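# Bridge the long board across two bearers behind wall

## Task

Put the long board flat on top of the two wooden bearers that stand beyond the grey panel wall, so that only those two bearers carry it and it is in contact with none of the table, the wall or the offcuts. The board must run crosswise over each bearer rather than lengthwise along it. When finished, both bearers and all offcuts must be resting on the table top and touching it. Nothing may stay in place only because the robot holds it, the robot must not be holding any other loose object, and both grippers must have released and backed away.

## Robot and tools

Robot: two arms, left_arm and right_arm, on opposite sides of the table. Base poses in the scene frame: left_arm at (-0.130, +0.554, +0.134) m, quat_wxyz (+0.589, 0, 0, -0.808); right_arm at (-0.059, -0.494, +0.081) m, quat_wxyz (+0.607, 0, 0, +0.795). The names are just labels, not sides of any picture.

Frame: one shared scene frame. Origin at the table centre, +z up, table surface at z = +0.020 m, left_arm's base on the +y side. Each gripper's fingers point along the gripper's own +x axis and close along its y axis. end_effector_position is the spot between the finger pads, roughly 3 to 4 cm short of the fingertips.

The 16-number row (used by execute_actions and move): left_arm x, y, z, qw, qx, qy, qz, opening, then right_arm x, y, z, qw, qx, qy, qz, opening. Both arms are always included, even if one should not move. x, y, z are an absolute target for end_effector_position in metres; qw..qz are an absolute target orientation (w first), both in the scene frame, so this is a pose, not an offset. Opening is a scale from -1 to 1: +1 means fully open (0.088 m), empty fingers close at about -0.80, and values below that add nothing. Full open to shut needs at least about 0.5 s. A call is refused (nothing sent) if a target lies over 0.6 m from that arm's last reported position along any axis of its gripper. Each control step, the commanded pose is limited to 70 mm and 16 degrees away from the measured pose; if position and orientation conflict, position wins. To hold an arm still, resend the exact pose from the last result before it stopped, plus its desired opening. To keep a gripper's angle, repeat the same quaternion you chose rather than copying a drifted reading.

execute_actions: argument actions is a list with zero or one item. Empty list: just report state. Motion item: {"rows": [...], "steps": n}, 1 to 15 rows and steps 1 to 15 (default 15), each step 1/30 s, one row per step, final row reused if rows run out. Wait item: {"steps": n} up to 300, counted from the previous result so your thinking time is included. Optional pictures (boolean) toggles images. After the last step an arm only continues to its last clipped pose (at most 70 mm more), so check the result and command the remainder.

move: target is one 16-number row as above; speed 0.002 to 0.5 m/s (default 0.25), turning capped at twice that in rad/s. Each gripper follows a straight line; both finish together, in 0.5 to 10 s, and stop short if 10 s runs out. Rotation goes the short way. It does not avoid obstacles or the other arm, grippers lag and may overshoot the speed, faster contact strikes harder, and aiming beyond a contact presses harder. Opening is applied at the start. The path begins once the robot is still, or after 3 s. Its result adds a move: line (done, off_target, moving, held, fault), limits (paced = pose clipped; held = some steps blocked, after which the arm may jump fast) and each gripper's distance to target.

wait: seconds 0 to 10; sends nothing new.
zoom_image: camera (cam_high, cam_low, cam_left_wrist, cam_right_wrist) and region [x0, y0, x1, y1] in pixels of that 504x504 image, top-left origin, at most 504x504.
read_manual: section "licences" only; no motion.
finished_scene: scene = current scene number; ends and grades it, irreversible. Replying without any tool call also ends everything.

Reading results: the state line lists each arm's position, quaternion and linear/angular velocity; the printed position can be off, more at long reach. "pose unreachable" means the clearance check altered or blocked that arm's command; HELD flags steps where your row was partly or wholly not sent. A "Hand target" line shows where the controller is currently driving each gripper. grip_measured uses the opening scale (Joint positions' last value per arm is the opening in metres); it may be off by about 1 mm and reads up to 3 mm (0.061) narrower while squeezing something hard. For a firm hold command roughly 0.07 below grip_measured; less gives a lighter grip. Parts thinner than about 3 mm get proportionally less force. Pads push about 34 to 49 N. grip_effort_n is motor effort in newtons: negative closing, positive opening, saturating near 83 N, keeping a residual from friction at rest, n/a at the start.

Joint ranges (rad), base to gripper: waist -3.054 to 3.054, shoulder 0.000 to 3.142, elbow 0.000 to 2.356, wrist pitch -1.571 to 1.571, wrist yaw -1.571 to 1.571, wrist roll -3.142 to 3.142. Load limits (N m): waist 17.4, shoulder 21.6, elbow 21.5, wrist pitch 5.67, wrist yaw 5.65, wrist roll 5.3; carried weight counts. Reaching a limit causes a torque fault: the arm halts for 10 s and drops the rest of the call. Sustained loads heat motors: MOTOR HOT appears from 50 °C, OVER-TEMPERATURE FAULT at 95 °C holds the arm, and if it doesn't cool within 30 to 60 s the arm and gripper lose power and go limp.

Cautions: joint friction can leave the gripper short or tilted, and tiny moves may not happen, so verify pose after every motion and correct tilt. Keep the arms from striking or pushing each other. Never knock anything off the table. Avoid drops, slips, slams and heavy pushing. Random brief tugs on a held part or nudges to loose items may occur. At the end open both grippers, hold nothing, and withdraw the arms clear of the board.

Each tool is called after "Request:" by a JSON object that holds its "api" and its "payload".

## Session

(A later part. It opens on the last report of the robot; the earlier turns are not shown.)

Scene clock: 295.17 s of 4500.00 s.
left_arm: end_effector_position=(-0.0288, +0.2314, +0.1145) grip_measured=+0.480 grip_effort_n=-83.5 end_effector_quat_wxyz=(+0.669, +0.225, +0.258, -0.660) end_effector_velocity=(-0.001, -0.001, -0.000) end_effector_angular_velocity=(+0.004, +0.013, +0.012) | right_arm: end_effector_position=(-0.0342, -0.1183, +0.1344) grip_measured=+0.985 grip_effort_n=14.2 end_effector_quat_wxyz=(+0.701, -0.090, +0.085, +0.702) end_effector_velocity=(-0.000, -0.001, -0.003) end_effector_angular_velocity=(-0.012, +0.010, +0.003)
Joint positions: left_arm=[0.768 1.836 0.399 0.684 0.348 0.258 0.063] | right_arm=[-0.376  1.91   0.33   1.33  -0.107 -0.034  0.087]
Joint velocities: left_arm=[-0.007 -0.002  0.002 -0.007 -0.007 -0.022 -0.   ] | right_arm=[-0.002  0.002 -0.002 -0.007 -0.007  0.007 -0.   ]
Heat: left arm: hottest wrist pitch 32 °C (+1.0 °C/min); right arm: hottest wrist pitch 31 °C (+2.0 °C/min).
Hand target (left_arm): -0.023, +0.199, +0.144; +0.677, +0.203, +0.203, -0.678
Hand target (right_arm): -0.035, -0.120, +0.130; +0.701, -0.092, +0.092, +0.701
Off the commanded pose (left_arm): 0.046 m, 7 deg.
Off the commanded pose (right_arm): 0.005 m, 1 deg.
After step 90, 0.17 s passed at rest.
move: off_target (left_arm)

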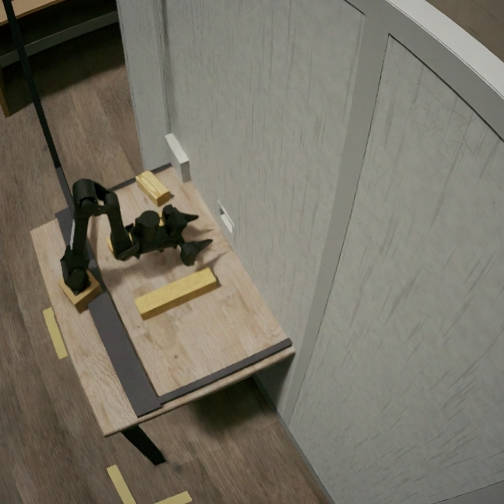

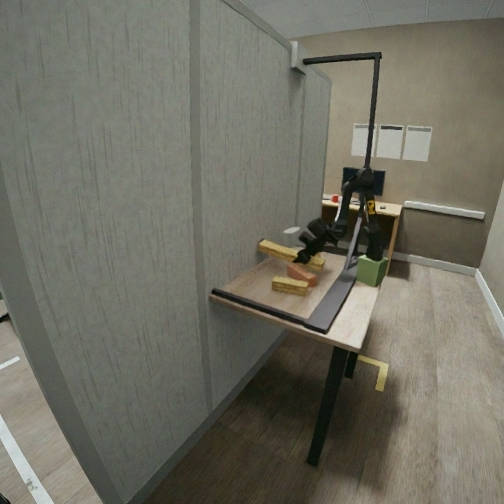

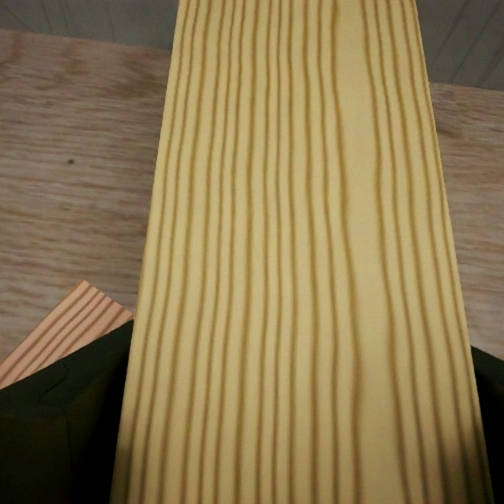

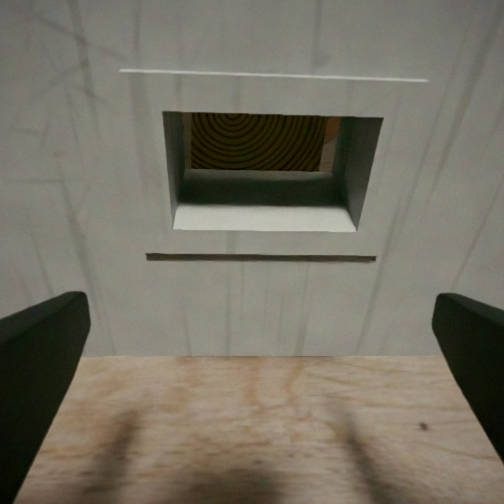

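Request:
{"api": "move", "payload": {"target": [-0.024,0.243,0.146,0.646,0.288,0.288,-0.646,0.36,-0.035,-0.12,0.13,0.701,-0.092,0.092,0.701,1], "speed": 0.03}}

Request:
{"api": "zoom_image", "payload": {"camera": "cam_low", "region": [240, 210, 340, 290]}}

Scene clock: 300.90 s of 4500.00 s.
left_arm: end_effector_position=(-0.0289, +0.2509, +0.1327) grip_measured=+0.480 grip_effort_n=-83.5 end_effector_quat_wxyz=(+0.637, +0.294, +0.308, -0.643) end_effector_velocity=(-0.004, +0.003, -0.000) end_effector_angular_velocity=(+0.017, +0.020, -0.001) | right_arm: end_effector_position=(-0.0342, -0.1183, +0.1344) grip_measured=+0.985 grip_effort_n=14.7 end_effector_quat_wxyz=(+0.701, -0.090, +0.085, +0.702) end_effector_velocity=(+0.002, -0.001, +0.000) end_effector_angular_velocity=(-0.003, -0.009, -0.008)
Joint positions: left_arm=[0.774 1.627 0.486 0.202 0.303 0.353 0.063] | right_arm=[-0.376  1.91   0.33   1.33  -0.107 -0.034  0.087]
Joint velocities: left_arm=[-0.002 -0.012  0.002 -0.037  0.007 -0.007 -0.   ] | right_arm=[-0.002 -0.007 -0.002 -0.007  0.007 -0.007  0.   ]
Heat: left arm: hottest wrist pitch 35 °C (+4.0 °C/min); right arm: hottest wrist pitch 31 °C (+2.0 °C/min).
Hand target (left_arm): -0.024, +0.243, +0.146; +0.646, +0.288, +0.288, -0.646
Hand target (right_arm): -0.035, -0.120, +0.130; +0.701, -0.092, +0.092, +0.701
Off the commanded pose (left_arm): 0.016 m, 3 deg.
Off the commanded pose (right_arm): 0.005 m, 1 deg.
After step 90, 0.03 s passed at rest.
move: off_target (left_arm)

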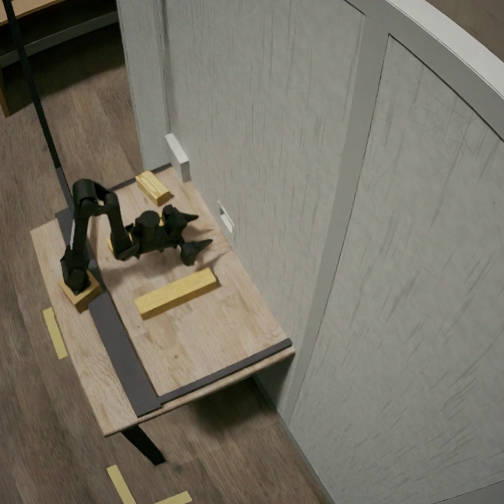

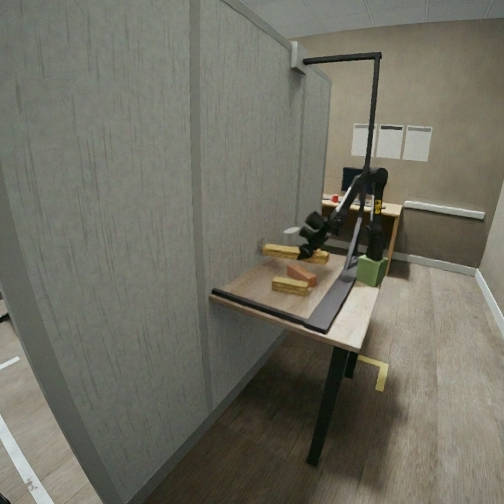

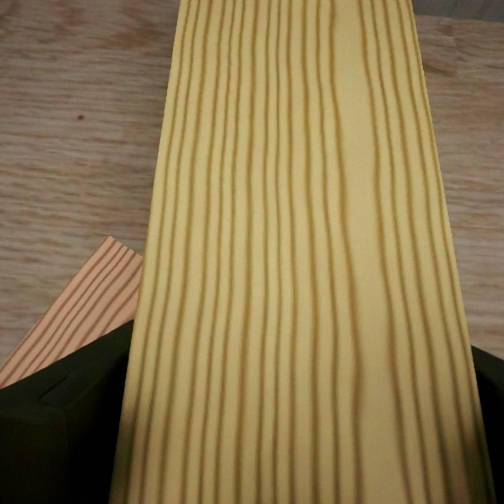

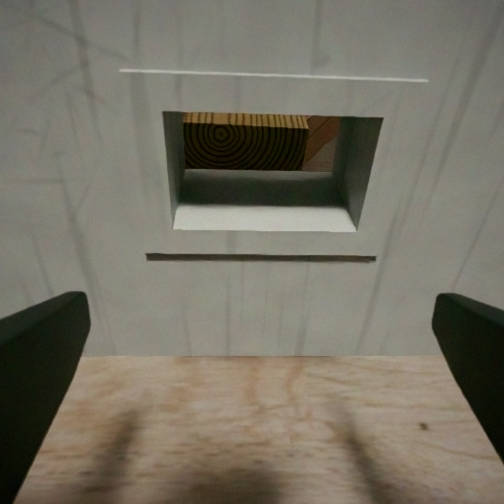

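Region (240, 210, 340, 290) of cam_low's 504x504 image, scaled by 5.040, with more detail than that image has; it fills the top 403 rows of this view, and the rest is white.

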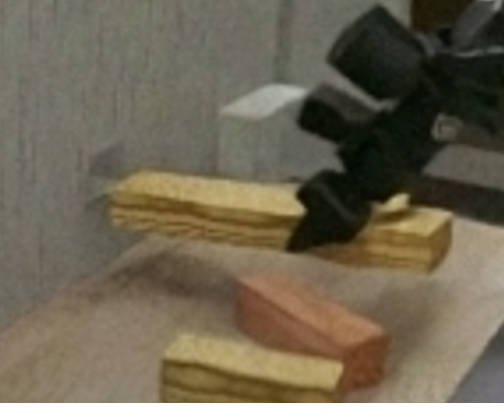

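Request:
{"api": "move", "payload": {"target": [-0.021,0.242,0.148,0.652,0.2734,0.2734,-0.652,0.36,-0.035,-0.12,0.13,0.701,-0.092,0.092,0.701,1], "speed": 0.03}}

Scene clock: 305.70 s of 4500.00 s.
left_arm: end_effector_position=(-0.0227, +0.2454, +0.1407) grip_measured=+0.480 grip_effort_n=-83.5 end_effector_quat_wxyz=(+0.648, +0.280, +0.285, -0.649) end_effector_velocity=(-0.001, -0.001, -0.001) end_effector_angular_velocity=(+0.000, -0.011, -0.008) | right_arm: end_effector_position=(-0.0342, -0.1183, +0.1344) grip_measured=+0.985 grip_effort_n=14.7 end_effector_quat_wxyz=(+0.701, -0.090, +0.085, +0.702) end_effector_velocity=(+0.002, -0.001, -0.003) end_effector_angular_velocity=(-0.012, -0.022, -0.004)
Joint positions: left_arm=[0.793 1.62  0.479 0.257 0.324 0.36  0.063] | right_arm=[-0.376  1.91   0.33   1.33  -0.107 -0.034  0.087]
Joint velocities: left_arm=[-0.007  0.002 -0.002  0.007 -0.007  0.007  0.   ] | right_arm=[-0.002  0.002 -0.002 -0.007  0.007 -0.022 -0.   ]
Heat: left arm: hottest wrist pitch 34 °C (+3.0 °C/min); right arm: hottest wrist pitch 31 °C (+2.0 °C/min).
Hand target (left_arm): -0.021, +0.242, +0.148; +0.652, +0.274, +0.273, -0.652
Hand target (right_arm): -0.035, -0.120, +0.130; +0.701, -0.092, +0.092, +0.701
Off the commanded pose (left_arm): 0.008 m, 2 deg.
Off the commanded pose (right_arm): 0.005 m, 1 deg.
move: done

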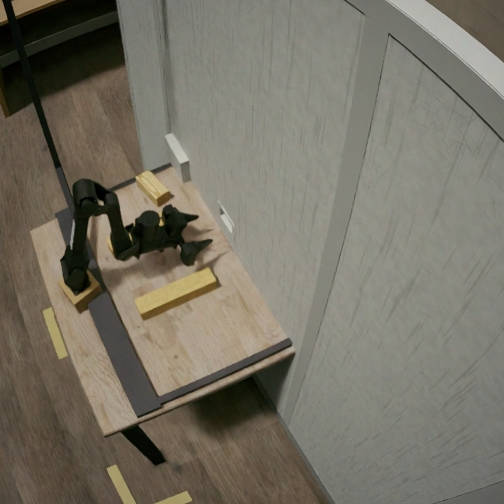

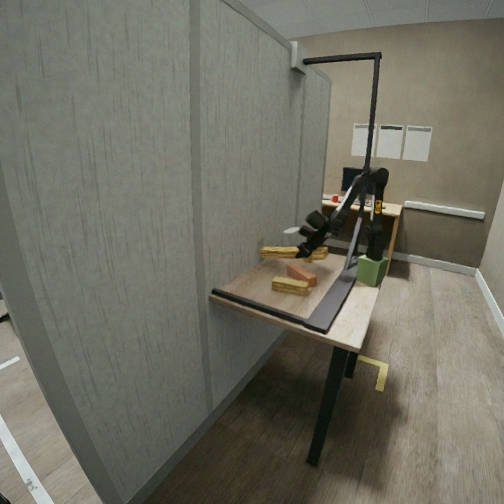

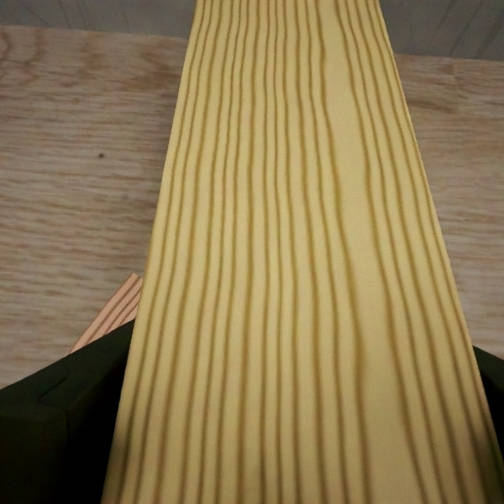

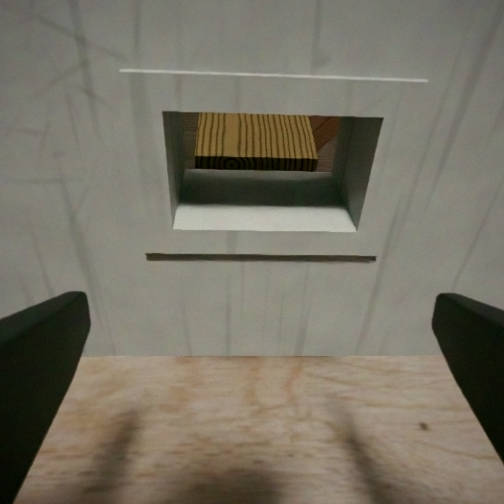

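Request:
{"api": "move", "payload": {"target": [-0.022,0.247,0.145,0.6733,0.2155,0.2155,-0.6733,0.36,-0.035,-0.12,0.13,0.701,-0.092,0.092,0.701,1], "speed": 0.04}}

Scene clock: 310.73 s of 4500.00 s.
left_arm: end_effector_position=(-0.0232, +0.2498, +0.1411) grip_measured=+0.480 grip_effort_n=-83.5 end_effector_quat_wxyz=(+0.672, +0.222, +0.222, -0.671) end_effector_velocity=(+0.001, -0.001, +0.002) end_effector_angular_velocity=(-0.008, -0.004, +0.007) | right_arm: end_effector_position=(-0.0342, -0.1183, +0.1344) grip_measured=+0.985 grip_effort_n=14.2 end_effector_quat_wxyz=(+0.701, -0.090, +0.085, +0.702) end_effector_velocity=(+0.002, -0.001, -0.001) end_effector_angular_velocity=(-0.007, -0.008, -0.008)
Joint positions: left_arm=[0.837 1.672 0.329 0.634 0.413 0.331 0.063] | right_arm=[-0.376  1.91   0.33   1.33  -0.107 -0.034  0.087]
Joint velocities: left_arm=[-0.002 -0.007 -0.002  0.007 -0.007 -0.007 -0.   ] | right_arm=[-0.002 -0.002 -0.002 -0.007  0.007 -0.007  0.   ]
Heat: left arm: hottest wrist pitch 35 °C (+5.0 °C/min); right arm: hottest wrist pitch 31 °C (+1.0 °C/min).
Hand target (left_arm): -0.022, +0.247, +0.145; +0.674, +0.216, +0.215, -0.673
Hand target (right_arm): -0.035, -0.120, +0.130; +0.701, -0.092, +0.092, +0.701
Off the commanded pose (left_arm): 0.005 m, 1 deg.
Off the commanded pose (right_arm): 0.005 m, 1 deg.
move: done

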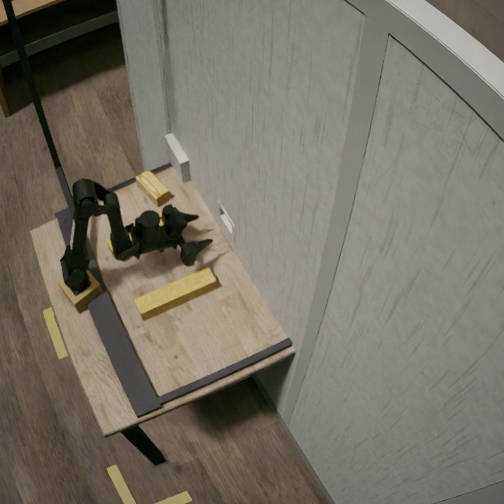

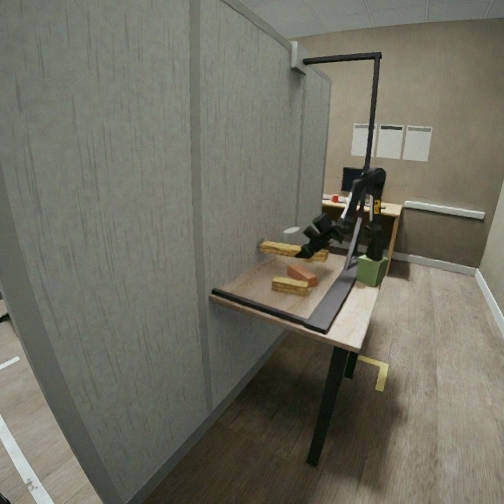

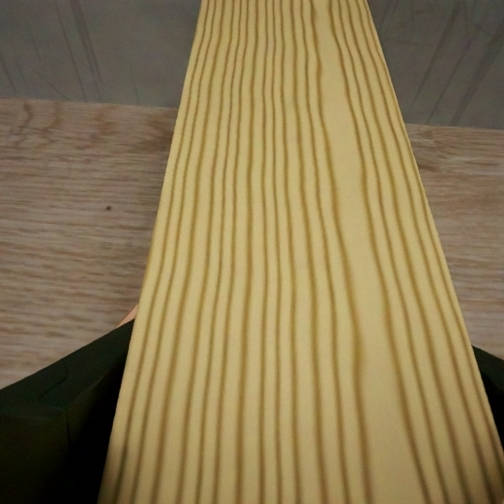

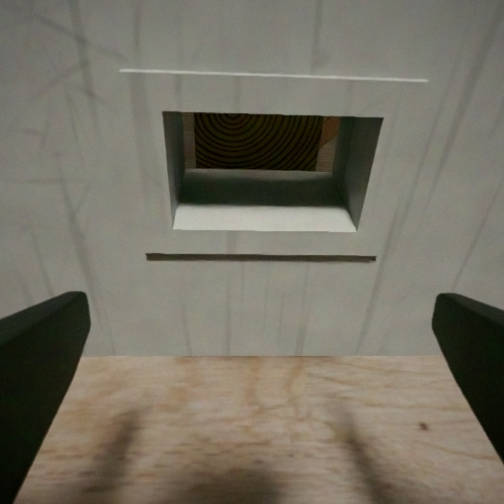

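Request:
{"api": "move", "payload": {"target": [-0.08,0.265,0.14,0.6733,0.2155,0.2155,-0.6733,0.36,-0.035,-0.12,0.13,0.701,-0.092,0.092,0.701,1], "speed": 0.08}}

Request:
{"api": "move", "payload": {"target": [-0.08,0.262,0.060,0.660,0.2534,0.2534,-0.660,0.36,-0.035,-0.12,0.13,0.701,-0.092,0.092,0.701,1], "speed": 0.04}}

Request:
{"api": "zoom_image", "payload": {"camera": "cam_low", "region": [250, 210, 360, 290]}}

Scene clock: 318.17 s of 4500.00 s.
left_arm: end_effector_position=(-0.0803, +0.2694, +0.1315) grip_measured=+0.480 grip_effort_n=-83.5 end_effector_quat_wxyz=(+0.669, +0.223, +0.230, -0.671) end_effector_velocity=(-0.003, +0.004, -0.002) end_effector_angular_velocity=(+0.011, +0.018, +0.022) | right_arm: end_effector_position=(-0.0342, -0.1183, +0.1344) grip_measured=+0.985 grip_effort_n=14.2 end_effector_quat_wxyz=(+0.701, -0.090, +0.085, +0.702) end_effector_velocity=(-0.002, +0.000, +0.000) end_effector_angular_velocity=(-0.002, -0.001, +0.021)
Joint positions: left_arm=[0.607 1.61  0.161 0.774 0.238 0.174 0.063] | right_arm=[-0.376  1.91   0.33   1.33  -0.107 -0.034  0.087]
Joint velocities: left_arm=[-0.017 -0.012 -0.012 -0.007 -0.022 -0.037 -0.   ] | right_arm=[-0.002 -0.002  0.002 -0.007 -0.022 -0.007 -0.   ]
Heat: left arm: hottest wrist pitch 35 °C (+5.1 °C/min); right arm: hottest wrist pitch 31 °C (+1.0 °C/min).
Hand target (left_arm): -0.080, +0.265, +0.140; +0.673, +0.215, +0.216, -0.674
Hand target (right_arm): -0.035, -0.120, +0.130; +0.701, -0.092, +0.092, +0.701
Off the commanded pose (left_arm): 0.010 m, 2 deg.
Off the commanded pose (right_arm): 0.005 m, 1 deg.
After step 90, 3.37 s passed at rest.
move: off_target (left_arm)

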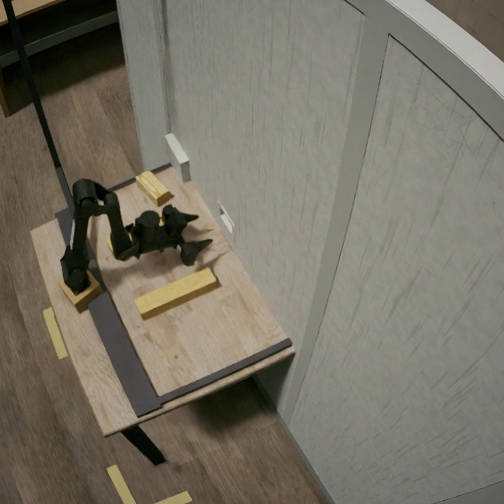

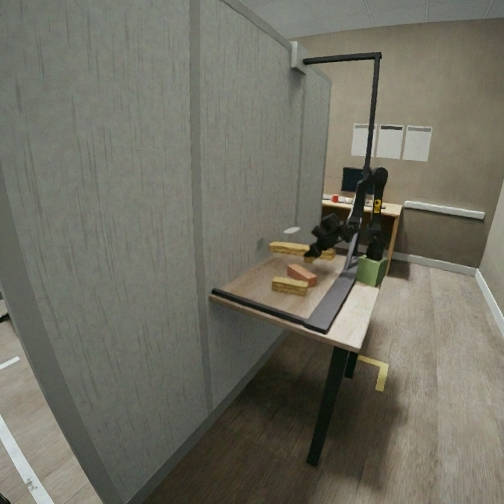

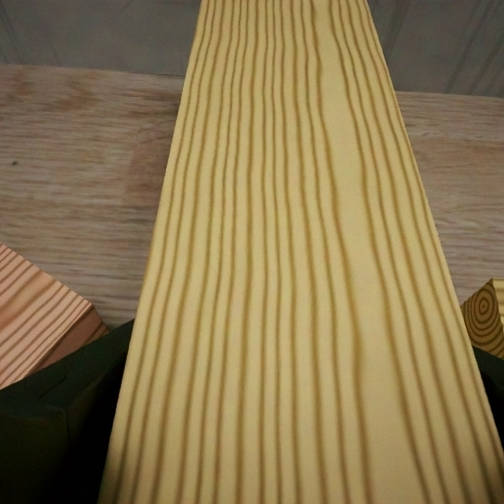

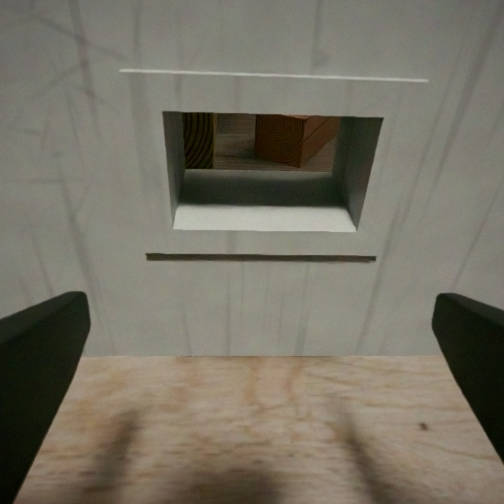

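Scene clock: 320.27 s of 4500.00 s.
left_arm: end_effector_position=(-0.0797, +0.2623, +0.0624) grip_measured=+0.480 grip_effort_n=-83.5 end_effector_quat_wxyz=(+0.661, +0.251, +0.254, -0.660) end_effector_velocity=(-0.000, +0.002, -0.003) end_effector_angular_velocity=(+0.008, +0.014, +0.018) | right_arm: end_effector_position=(-0.0342, -0.1183, +0.1344) grip_measured=+0.985 grip_effort_n=14.2 end_effector_quat_wxyz=(+0.701, -0.090, +0.085, +0.702) end_effector_velocity=(+0.002, -0.001, +0.000) end_effector_angular_velocity=(-0.003, +0.006, -0.011)
Joint positions: left_arm=[0.585 2.14  0.228 1.163 0.203 0.18  0.063] | right_arm=[-0.376  1.91   0.33   1.33  -0.107 -0.034  0.087]
Joint velocities: left_arm=[-0.002  0.012 -0.002  0.007 -0.007 -0.022 -0.   ] | right_arm=[-0.002 -0.007 -0.002 -0.007  0.007  0.007 -0.   ]
Heat: left arm: hottest wrist pitch 35 °C (+6.1 °C/min); right arm: hottest wrist pitch 31 °C (+1.0 °C/min).
Hand target (left_arm): -0.080, +0.262, +0.060; +0.660, +0.253, +0.254, -0.660
Hand target (right_arm): -0.035, -0.120, +0.130; +0.701, -0.092, +0.092, +0.701
Off the commanded pose (left_arm): 0.002 m, 0 deg.
Off the commanded pose (right_arm): 0.005 m, 1 deg.
move: done

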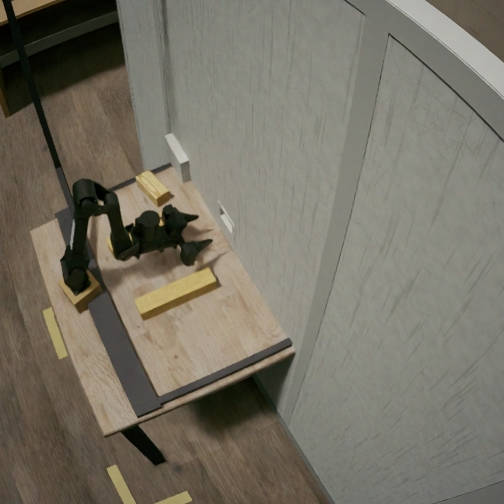

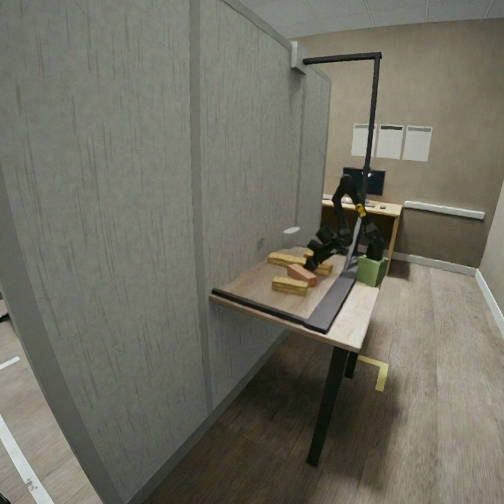

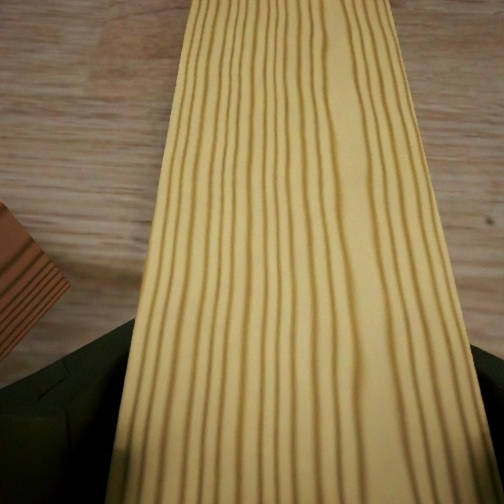

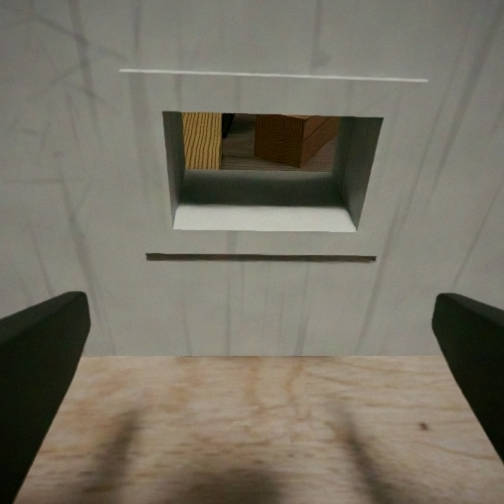

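Region (250, 210, 360, 290) of cam_low's 504x504 image, scaled by 4.582, with more detail than that image has; it fills the top 367 rows of this view, and the rest is white.

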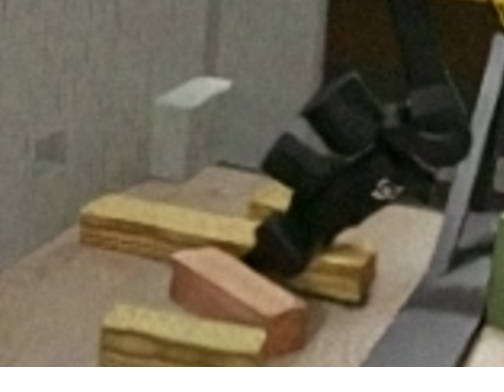

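Request:
{"api": "move", "payload": {"target": [-0.08,0.262,0.053,0.660,0.2534,0.2534,-0.660,0.36,-0.035,-0.12,0.13,0.701,-0.092,0.092,0.701,1], "speed": 0.02}}

Request:
{"api": "move", "payload": {"target": [-0.08,0.262,0.057,0.660,0.2534,0.2534,-0.660,0.68,-0.035,-0.12,0.13,0.701,-0.092,0.092,0.701,1], "speed": 0.02}}

Request:
{"api": "move", "payload": {"target": [-0.08,0.222,0.085,0.612,0.354,0.354,-0.612,0.68,-0.035,-0.12,0.13,0.701,-0.092,0.092,0.701,1], "speed": 0.1}}

Request:
{"api": "move", "payload": {"target": [-0.08,0.221,0.056,0.612,0.354,0.354,-0.612,0.68,-0.035,-0.12,0.13,0.701,-0.092,0.092,0.701,1], "speed": 0.04}}

Request:
{"api": "zoom_image", "payload": {"camera": "cam_low", "region": [250, 210, 360, 290]}}

Scene clock: 331.60 s of 4500.00 s.
left_arm: end_effector_position=(-0.0797, +0.2623, +0.0554) grip_measured=+0.480 grip_effort_n=-83.5 end_effector_quat_wxyz=(+0.661, +0.251, +0.253, -0.660) end_effector_velocity=(+0.002, +0.002, -0.003) end_effector_angular_velocity=(+0.011, -0.007, +0.019) | right_arm: end_effector_position=(-0.0342, -0.1183, +0.1344) grip_measured=+0.985 grip_effort_n=14.2 end_effector_quat_wxyz=(+0.701, -0.090, +0.085, +0.702) end_effector_velocity=(-0.000, -0.001, -0.001) end_effector_angular_velocity=(-0.007, -0.019, +0.010)
Joint positions: left_arm=[0.584 2.199 0.235 1.216 0.202 0.18  0.063] | right_arm=[-0.376  1.91   0.33   1.33  -0.107 -0.034  0.087]
Joint velocities: left_arm=[-0.002  0.012 -0.002  0.007 -0.022 -0.007 -0.   ] | right_arm=[-0.002 -0.002 -0.002 -0.007 -0.007 -0.022 -0.   ]
Heat: left arm: hottest wrist pitch 34 °C (+5.1 °C/min); right arm: hottest wrist pitch 31 °C (+1.0 °C/min).
Hand target (left_arm): -0.080, +0.262, +0.053; +0.660, +0.254, +0.254, -0.660
Hand target (right_arm): -0.035, -0.120, +0.130; +0.701, -0.092, +0.092, +0.701
Off the commanded pose (left_arm): 0.002 m, 0 deg.
Off the commanded pose (right_arm): 0.005 m, 1 deg.
After step 90, 7.63 s passed at rest.
move: done

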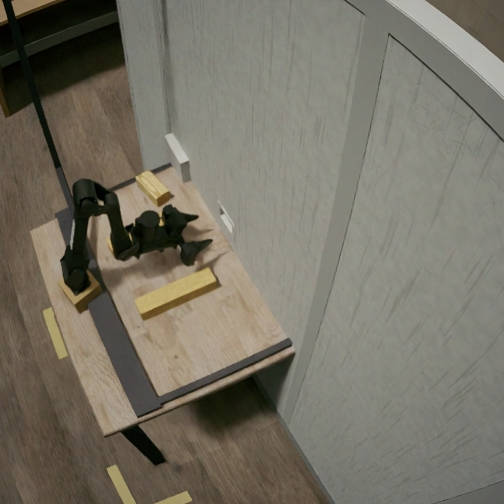

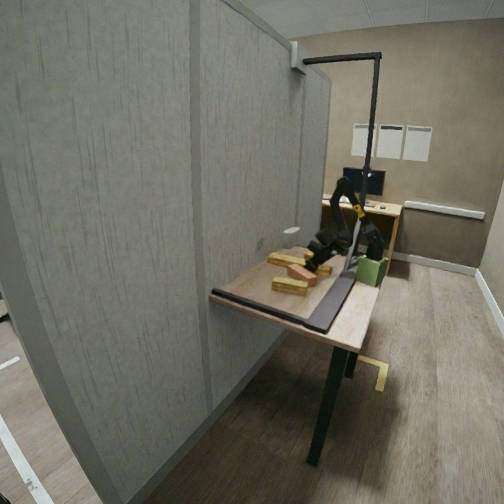

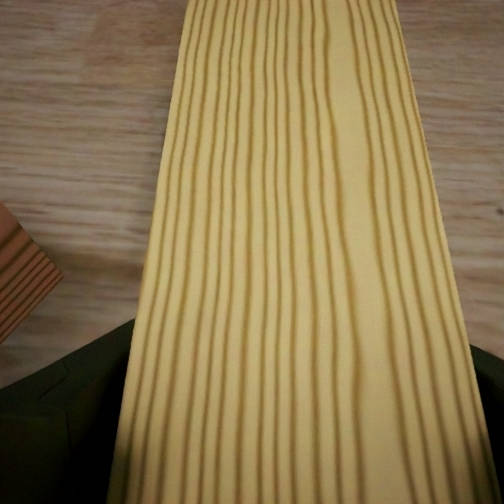

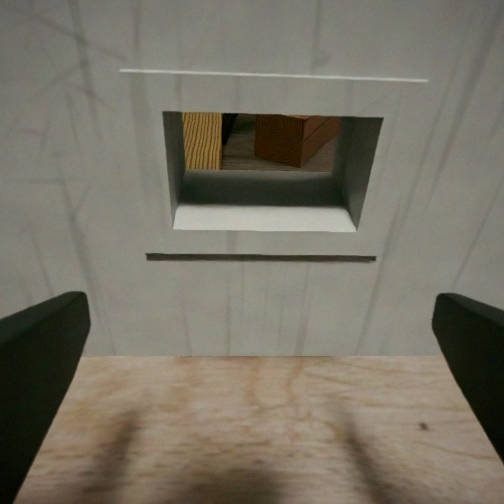

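Scene clock: 332.30 s of 4500.00 s.
left_arm: end_effector_position=(-0.0801, +0.2642, +0.0537) grip_measured=+0.677 grip_effort_n=17.0 end_effector_quat_wxyz=(+0.659, +0.254, +0.259, -0.659) end_effector_velocity=(-0.003, +0.005, -0.003) end_effector_angular_velocity=(+0.025, +0.017, -0.003) | right_arm: end_effector_position=(-0.0342, -0.1183, +0.1344) grip_measured=+0.985 grip_effort_n=14.2 end_effector_quat_wxyz=(+0.701, -0.090, +0.085, +0.702) end_effector_velocity=(-0.000, +0.001, +0.002) end_effector_angular_velocity=(+0.003, -0.006, +0.006)
Joint positions: left_arm=[0.584 2.193 0.235 1.195 0.202 0.18  0.072] | right_arm=[-0.376  1.91   0.33   1.33  -0.107 -0.034  0.087]
Joint velocities: left_arm=[-0.002 -0.002 -0.007 -0.022  0.007 -0.007  0.   ] | right_arm=[-0.002 -0.007  0.002 -0.007 -0.007 -0.007 -0.   ]
Heat: left arm: hottest wrist pitch 34 °C (+5.0 °C/min); right arm: hottest wrist pitch 31 °C (+1.0 °C/min).
Hand target (left_arm): -0.080, +0.262, +0.057; +0.660, +0.253, +0.253, -0.660
Hand target (right_arm): -0.035, -0.120, +0.130; +0.701, -0.092, +0.092, +0.701
Off the commanded pose (left_arm): 0.004 m, 1 deg.
Off the commanded pose (right_arm): 0.005 m, 1 deg.
move: done

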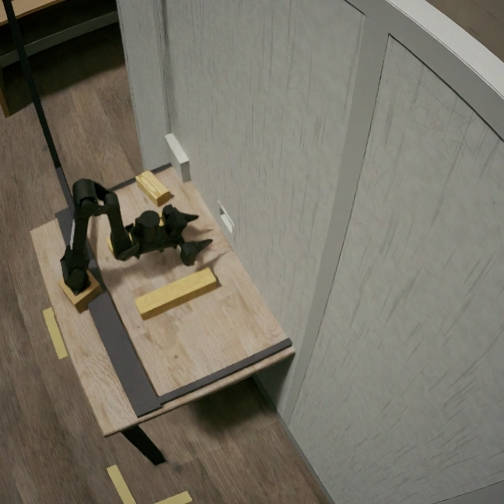

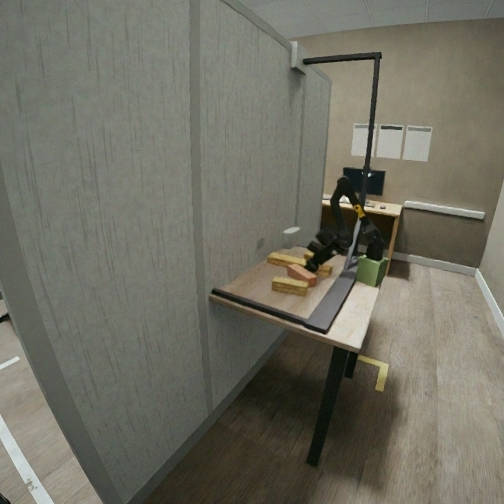

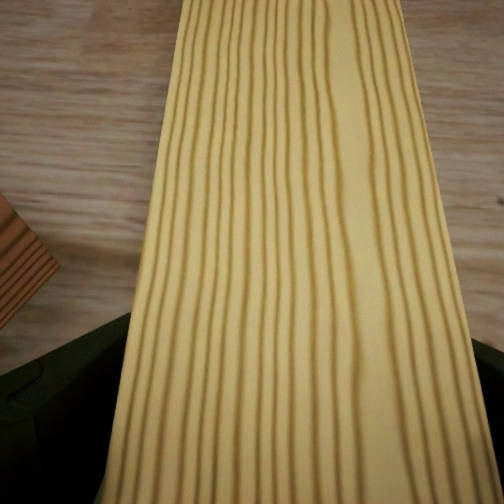

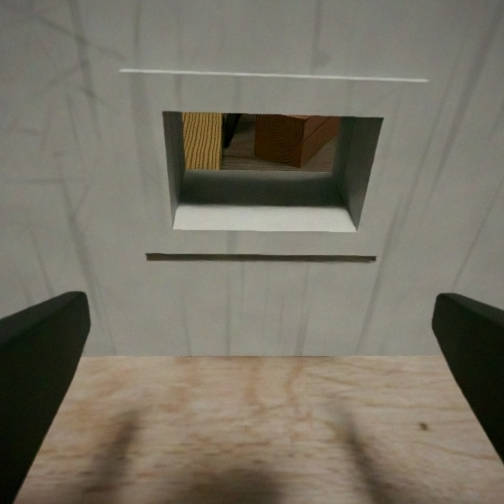

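Scene clock: 334.20 s of 4500.00 s.
left_arm: end_effector_position=(-0.0803, +0.2264, +0.0788) grip_measured=+0.677 grip_effort_n=17.4 end_effector_quat_wxyz=(+0.608, +0.357, +0.361, -0.611) end_effector_velocity=(+0.002, +0.003, -0.001) end_effector_angular_velocity=(+0.021, -0.012, +0.014) | right_arm: end_effector_position=(-0.0342, -0.1183, +0.1344) grip_measured=+0.985 grip_effort_n=14.2 end_effector_quat_wxyz=(+0.701, -0.090, +0.085, +0.702) end_effector_velocity=(+0.002, -0.001, -0.001) end_effector_angular_velocity=(-0.007, -0.008, -0.008)
Joint positions: left_arm=[0.507 1.884 0.597 0.213 0.1   0.168 0.072] | right_arm=[-0.376  1.91   0.33   1.33  -0.107 -0.034  0.087]
Joint velocities: left_arm=[-0.002 -0.002  0.002 -0.022 -0.022 -0.007 -0.   ] | right_arm=[-0.002 -0.002 -0.002 -0.007  0.007 -0.007  0.   ]
Heat: left arm: hottest wrist pitch 33 °C (+4.0 °C/min); right arm: hottest wrist pitch 31 °C (+1.0 °C/min).
Hand target (left_arm): -0.080, +0.222, +0.084; +0.612, +0.353, +0.355, -0.612
Hand target (right_arm): -0.035, -0.120, +0.130; +0.701, -0.092, +0.092, +0.701
Off the commanded pose (left_arm): 0.008 m, 1 deg.
Off the commanded pose (right_arm): 0.005 m, 1 deg.
move: done

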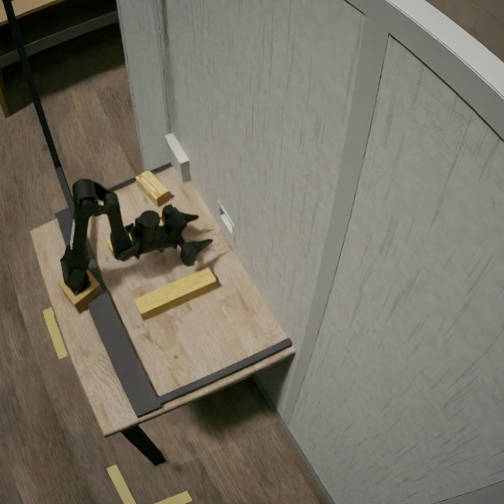

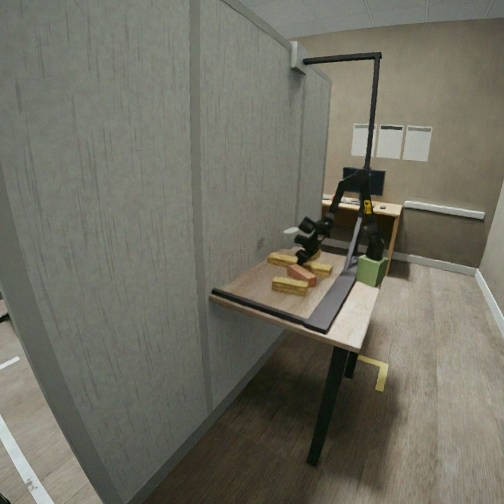

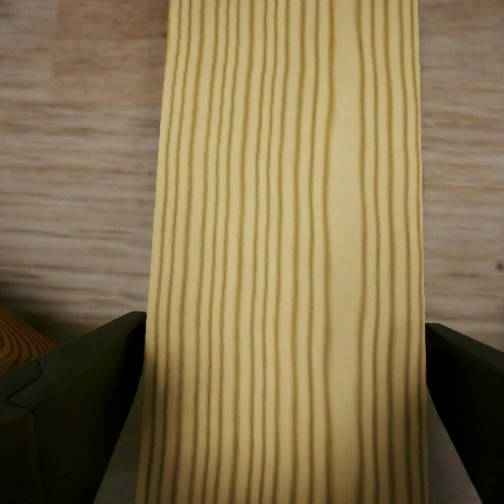

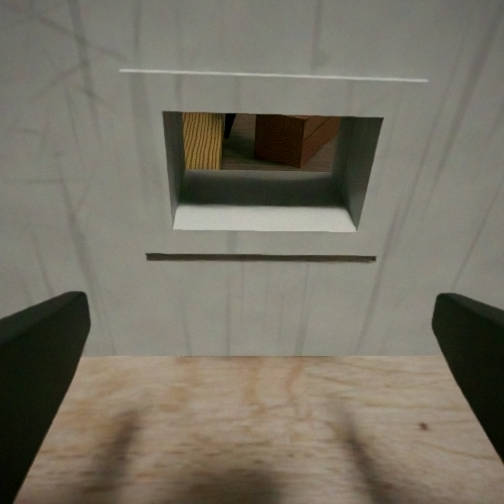

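Scene clock: 335.10 s of 4500.00 s.
left_arm: end_effector_position=(-0.0788, +0.2184, +0.0608) grip_measured=+0.677 grip_effort_n=17.4 end_effector_quat_wxyz=(+0.614, +0.351, +0.349, -0.614) end_effector_velocity=(-0.000, +0.004, -0.004) end_effector_angular_velocity=(+0.018, +0.001, +0.008) | right_arm: end_effector_position=(-0.0342, -0.1183, +0.1344) grip_measured=+0.985 grip_effort_n=14.2 end_effector_quat_wxyz=(+0.701, -0.090, +0.085, +0.702) end_effector_velocity=(-0.000, -0.003, -0.003) end_effector_angular_velocity=(-0.012, -0.018, +0.010)
Joint positions: left_arm=[0.506 1.986 0.597 0.345 0.097 0.168 0.072] | right_arm=[-0.376  1.91   0.33   1.33  -0.107 -0.034  0.087]
Joint velocities: left_arm=[-0.002  0.007 -0.002 -0.007 -0.007 -0.007 -0.   ] | right_arm=[-0.002 -0.002 -0.007 -0.007 -0.007 -0.022 -0.   ]
Heat: left arm: hottest wrist pitch 33 °C (+4.0 °C/min); right arm: hottest wrist pitch 31 °C (+1.0 °C/min).
Hand target (left_arm): -0.080, +0.221, +0.056; +0.612, +0.354, +0.354, -0.612
Hand target (right_arm): -0.035, -0.120, +0.130; +0.701, -0.092, +0.092, +0.701
Off the commanded pose (left_arm): 0.006 m, 1 deg.
Off the commanded pose (right_arm): 0.005 m, 1 deg.
move: done

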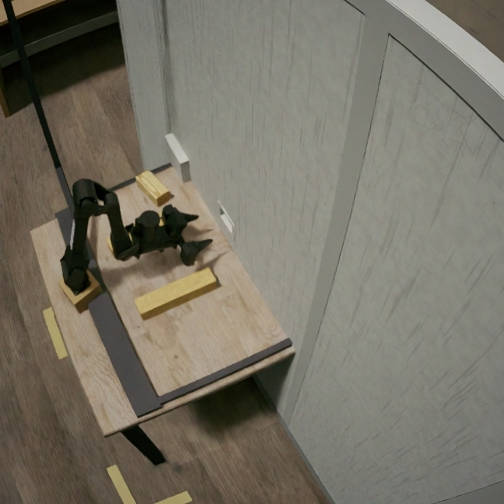

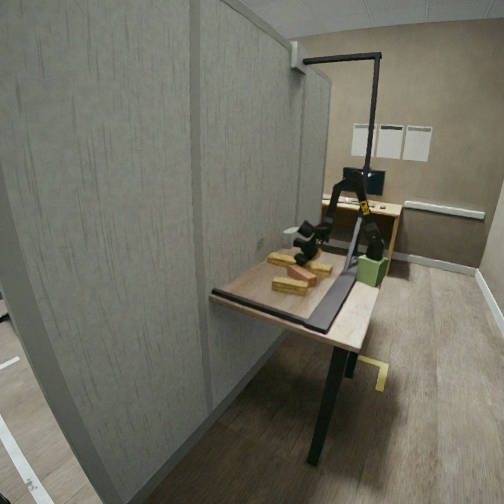

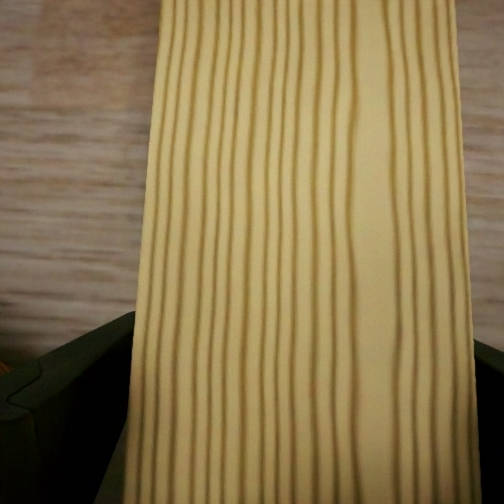

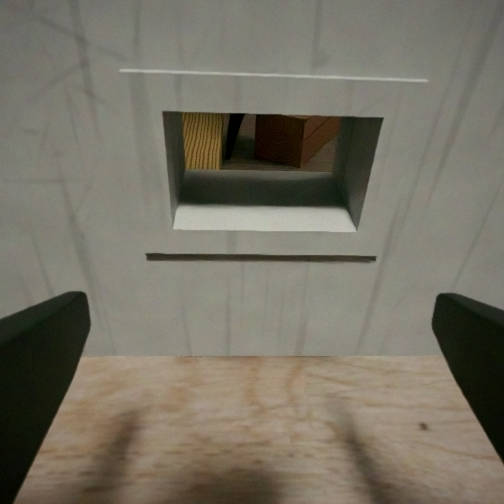

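Region (250, 210, 360, 290) of cam_low's 504x504 image, scaled by 4.582, with more detail than that image has; it fills the top 367 rows of this view, and the rest is white.

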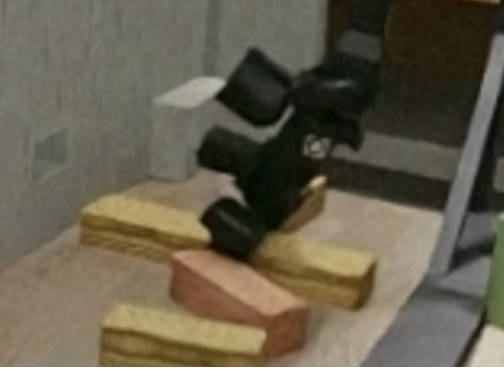

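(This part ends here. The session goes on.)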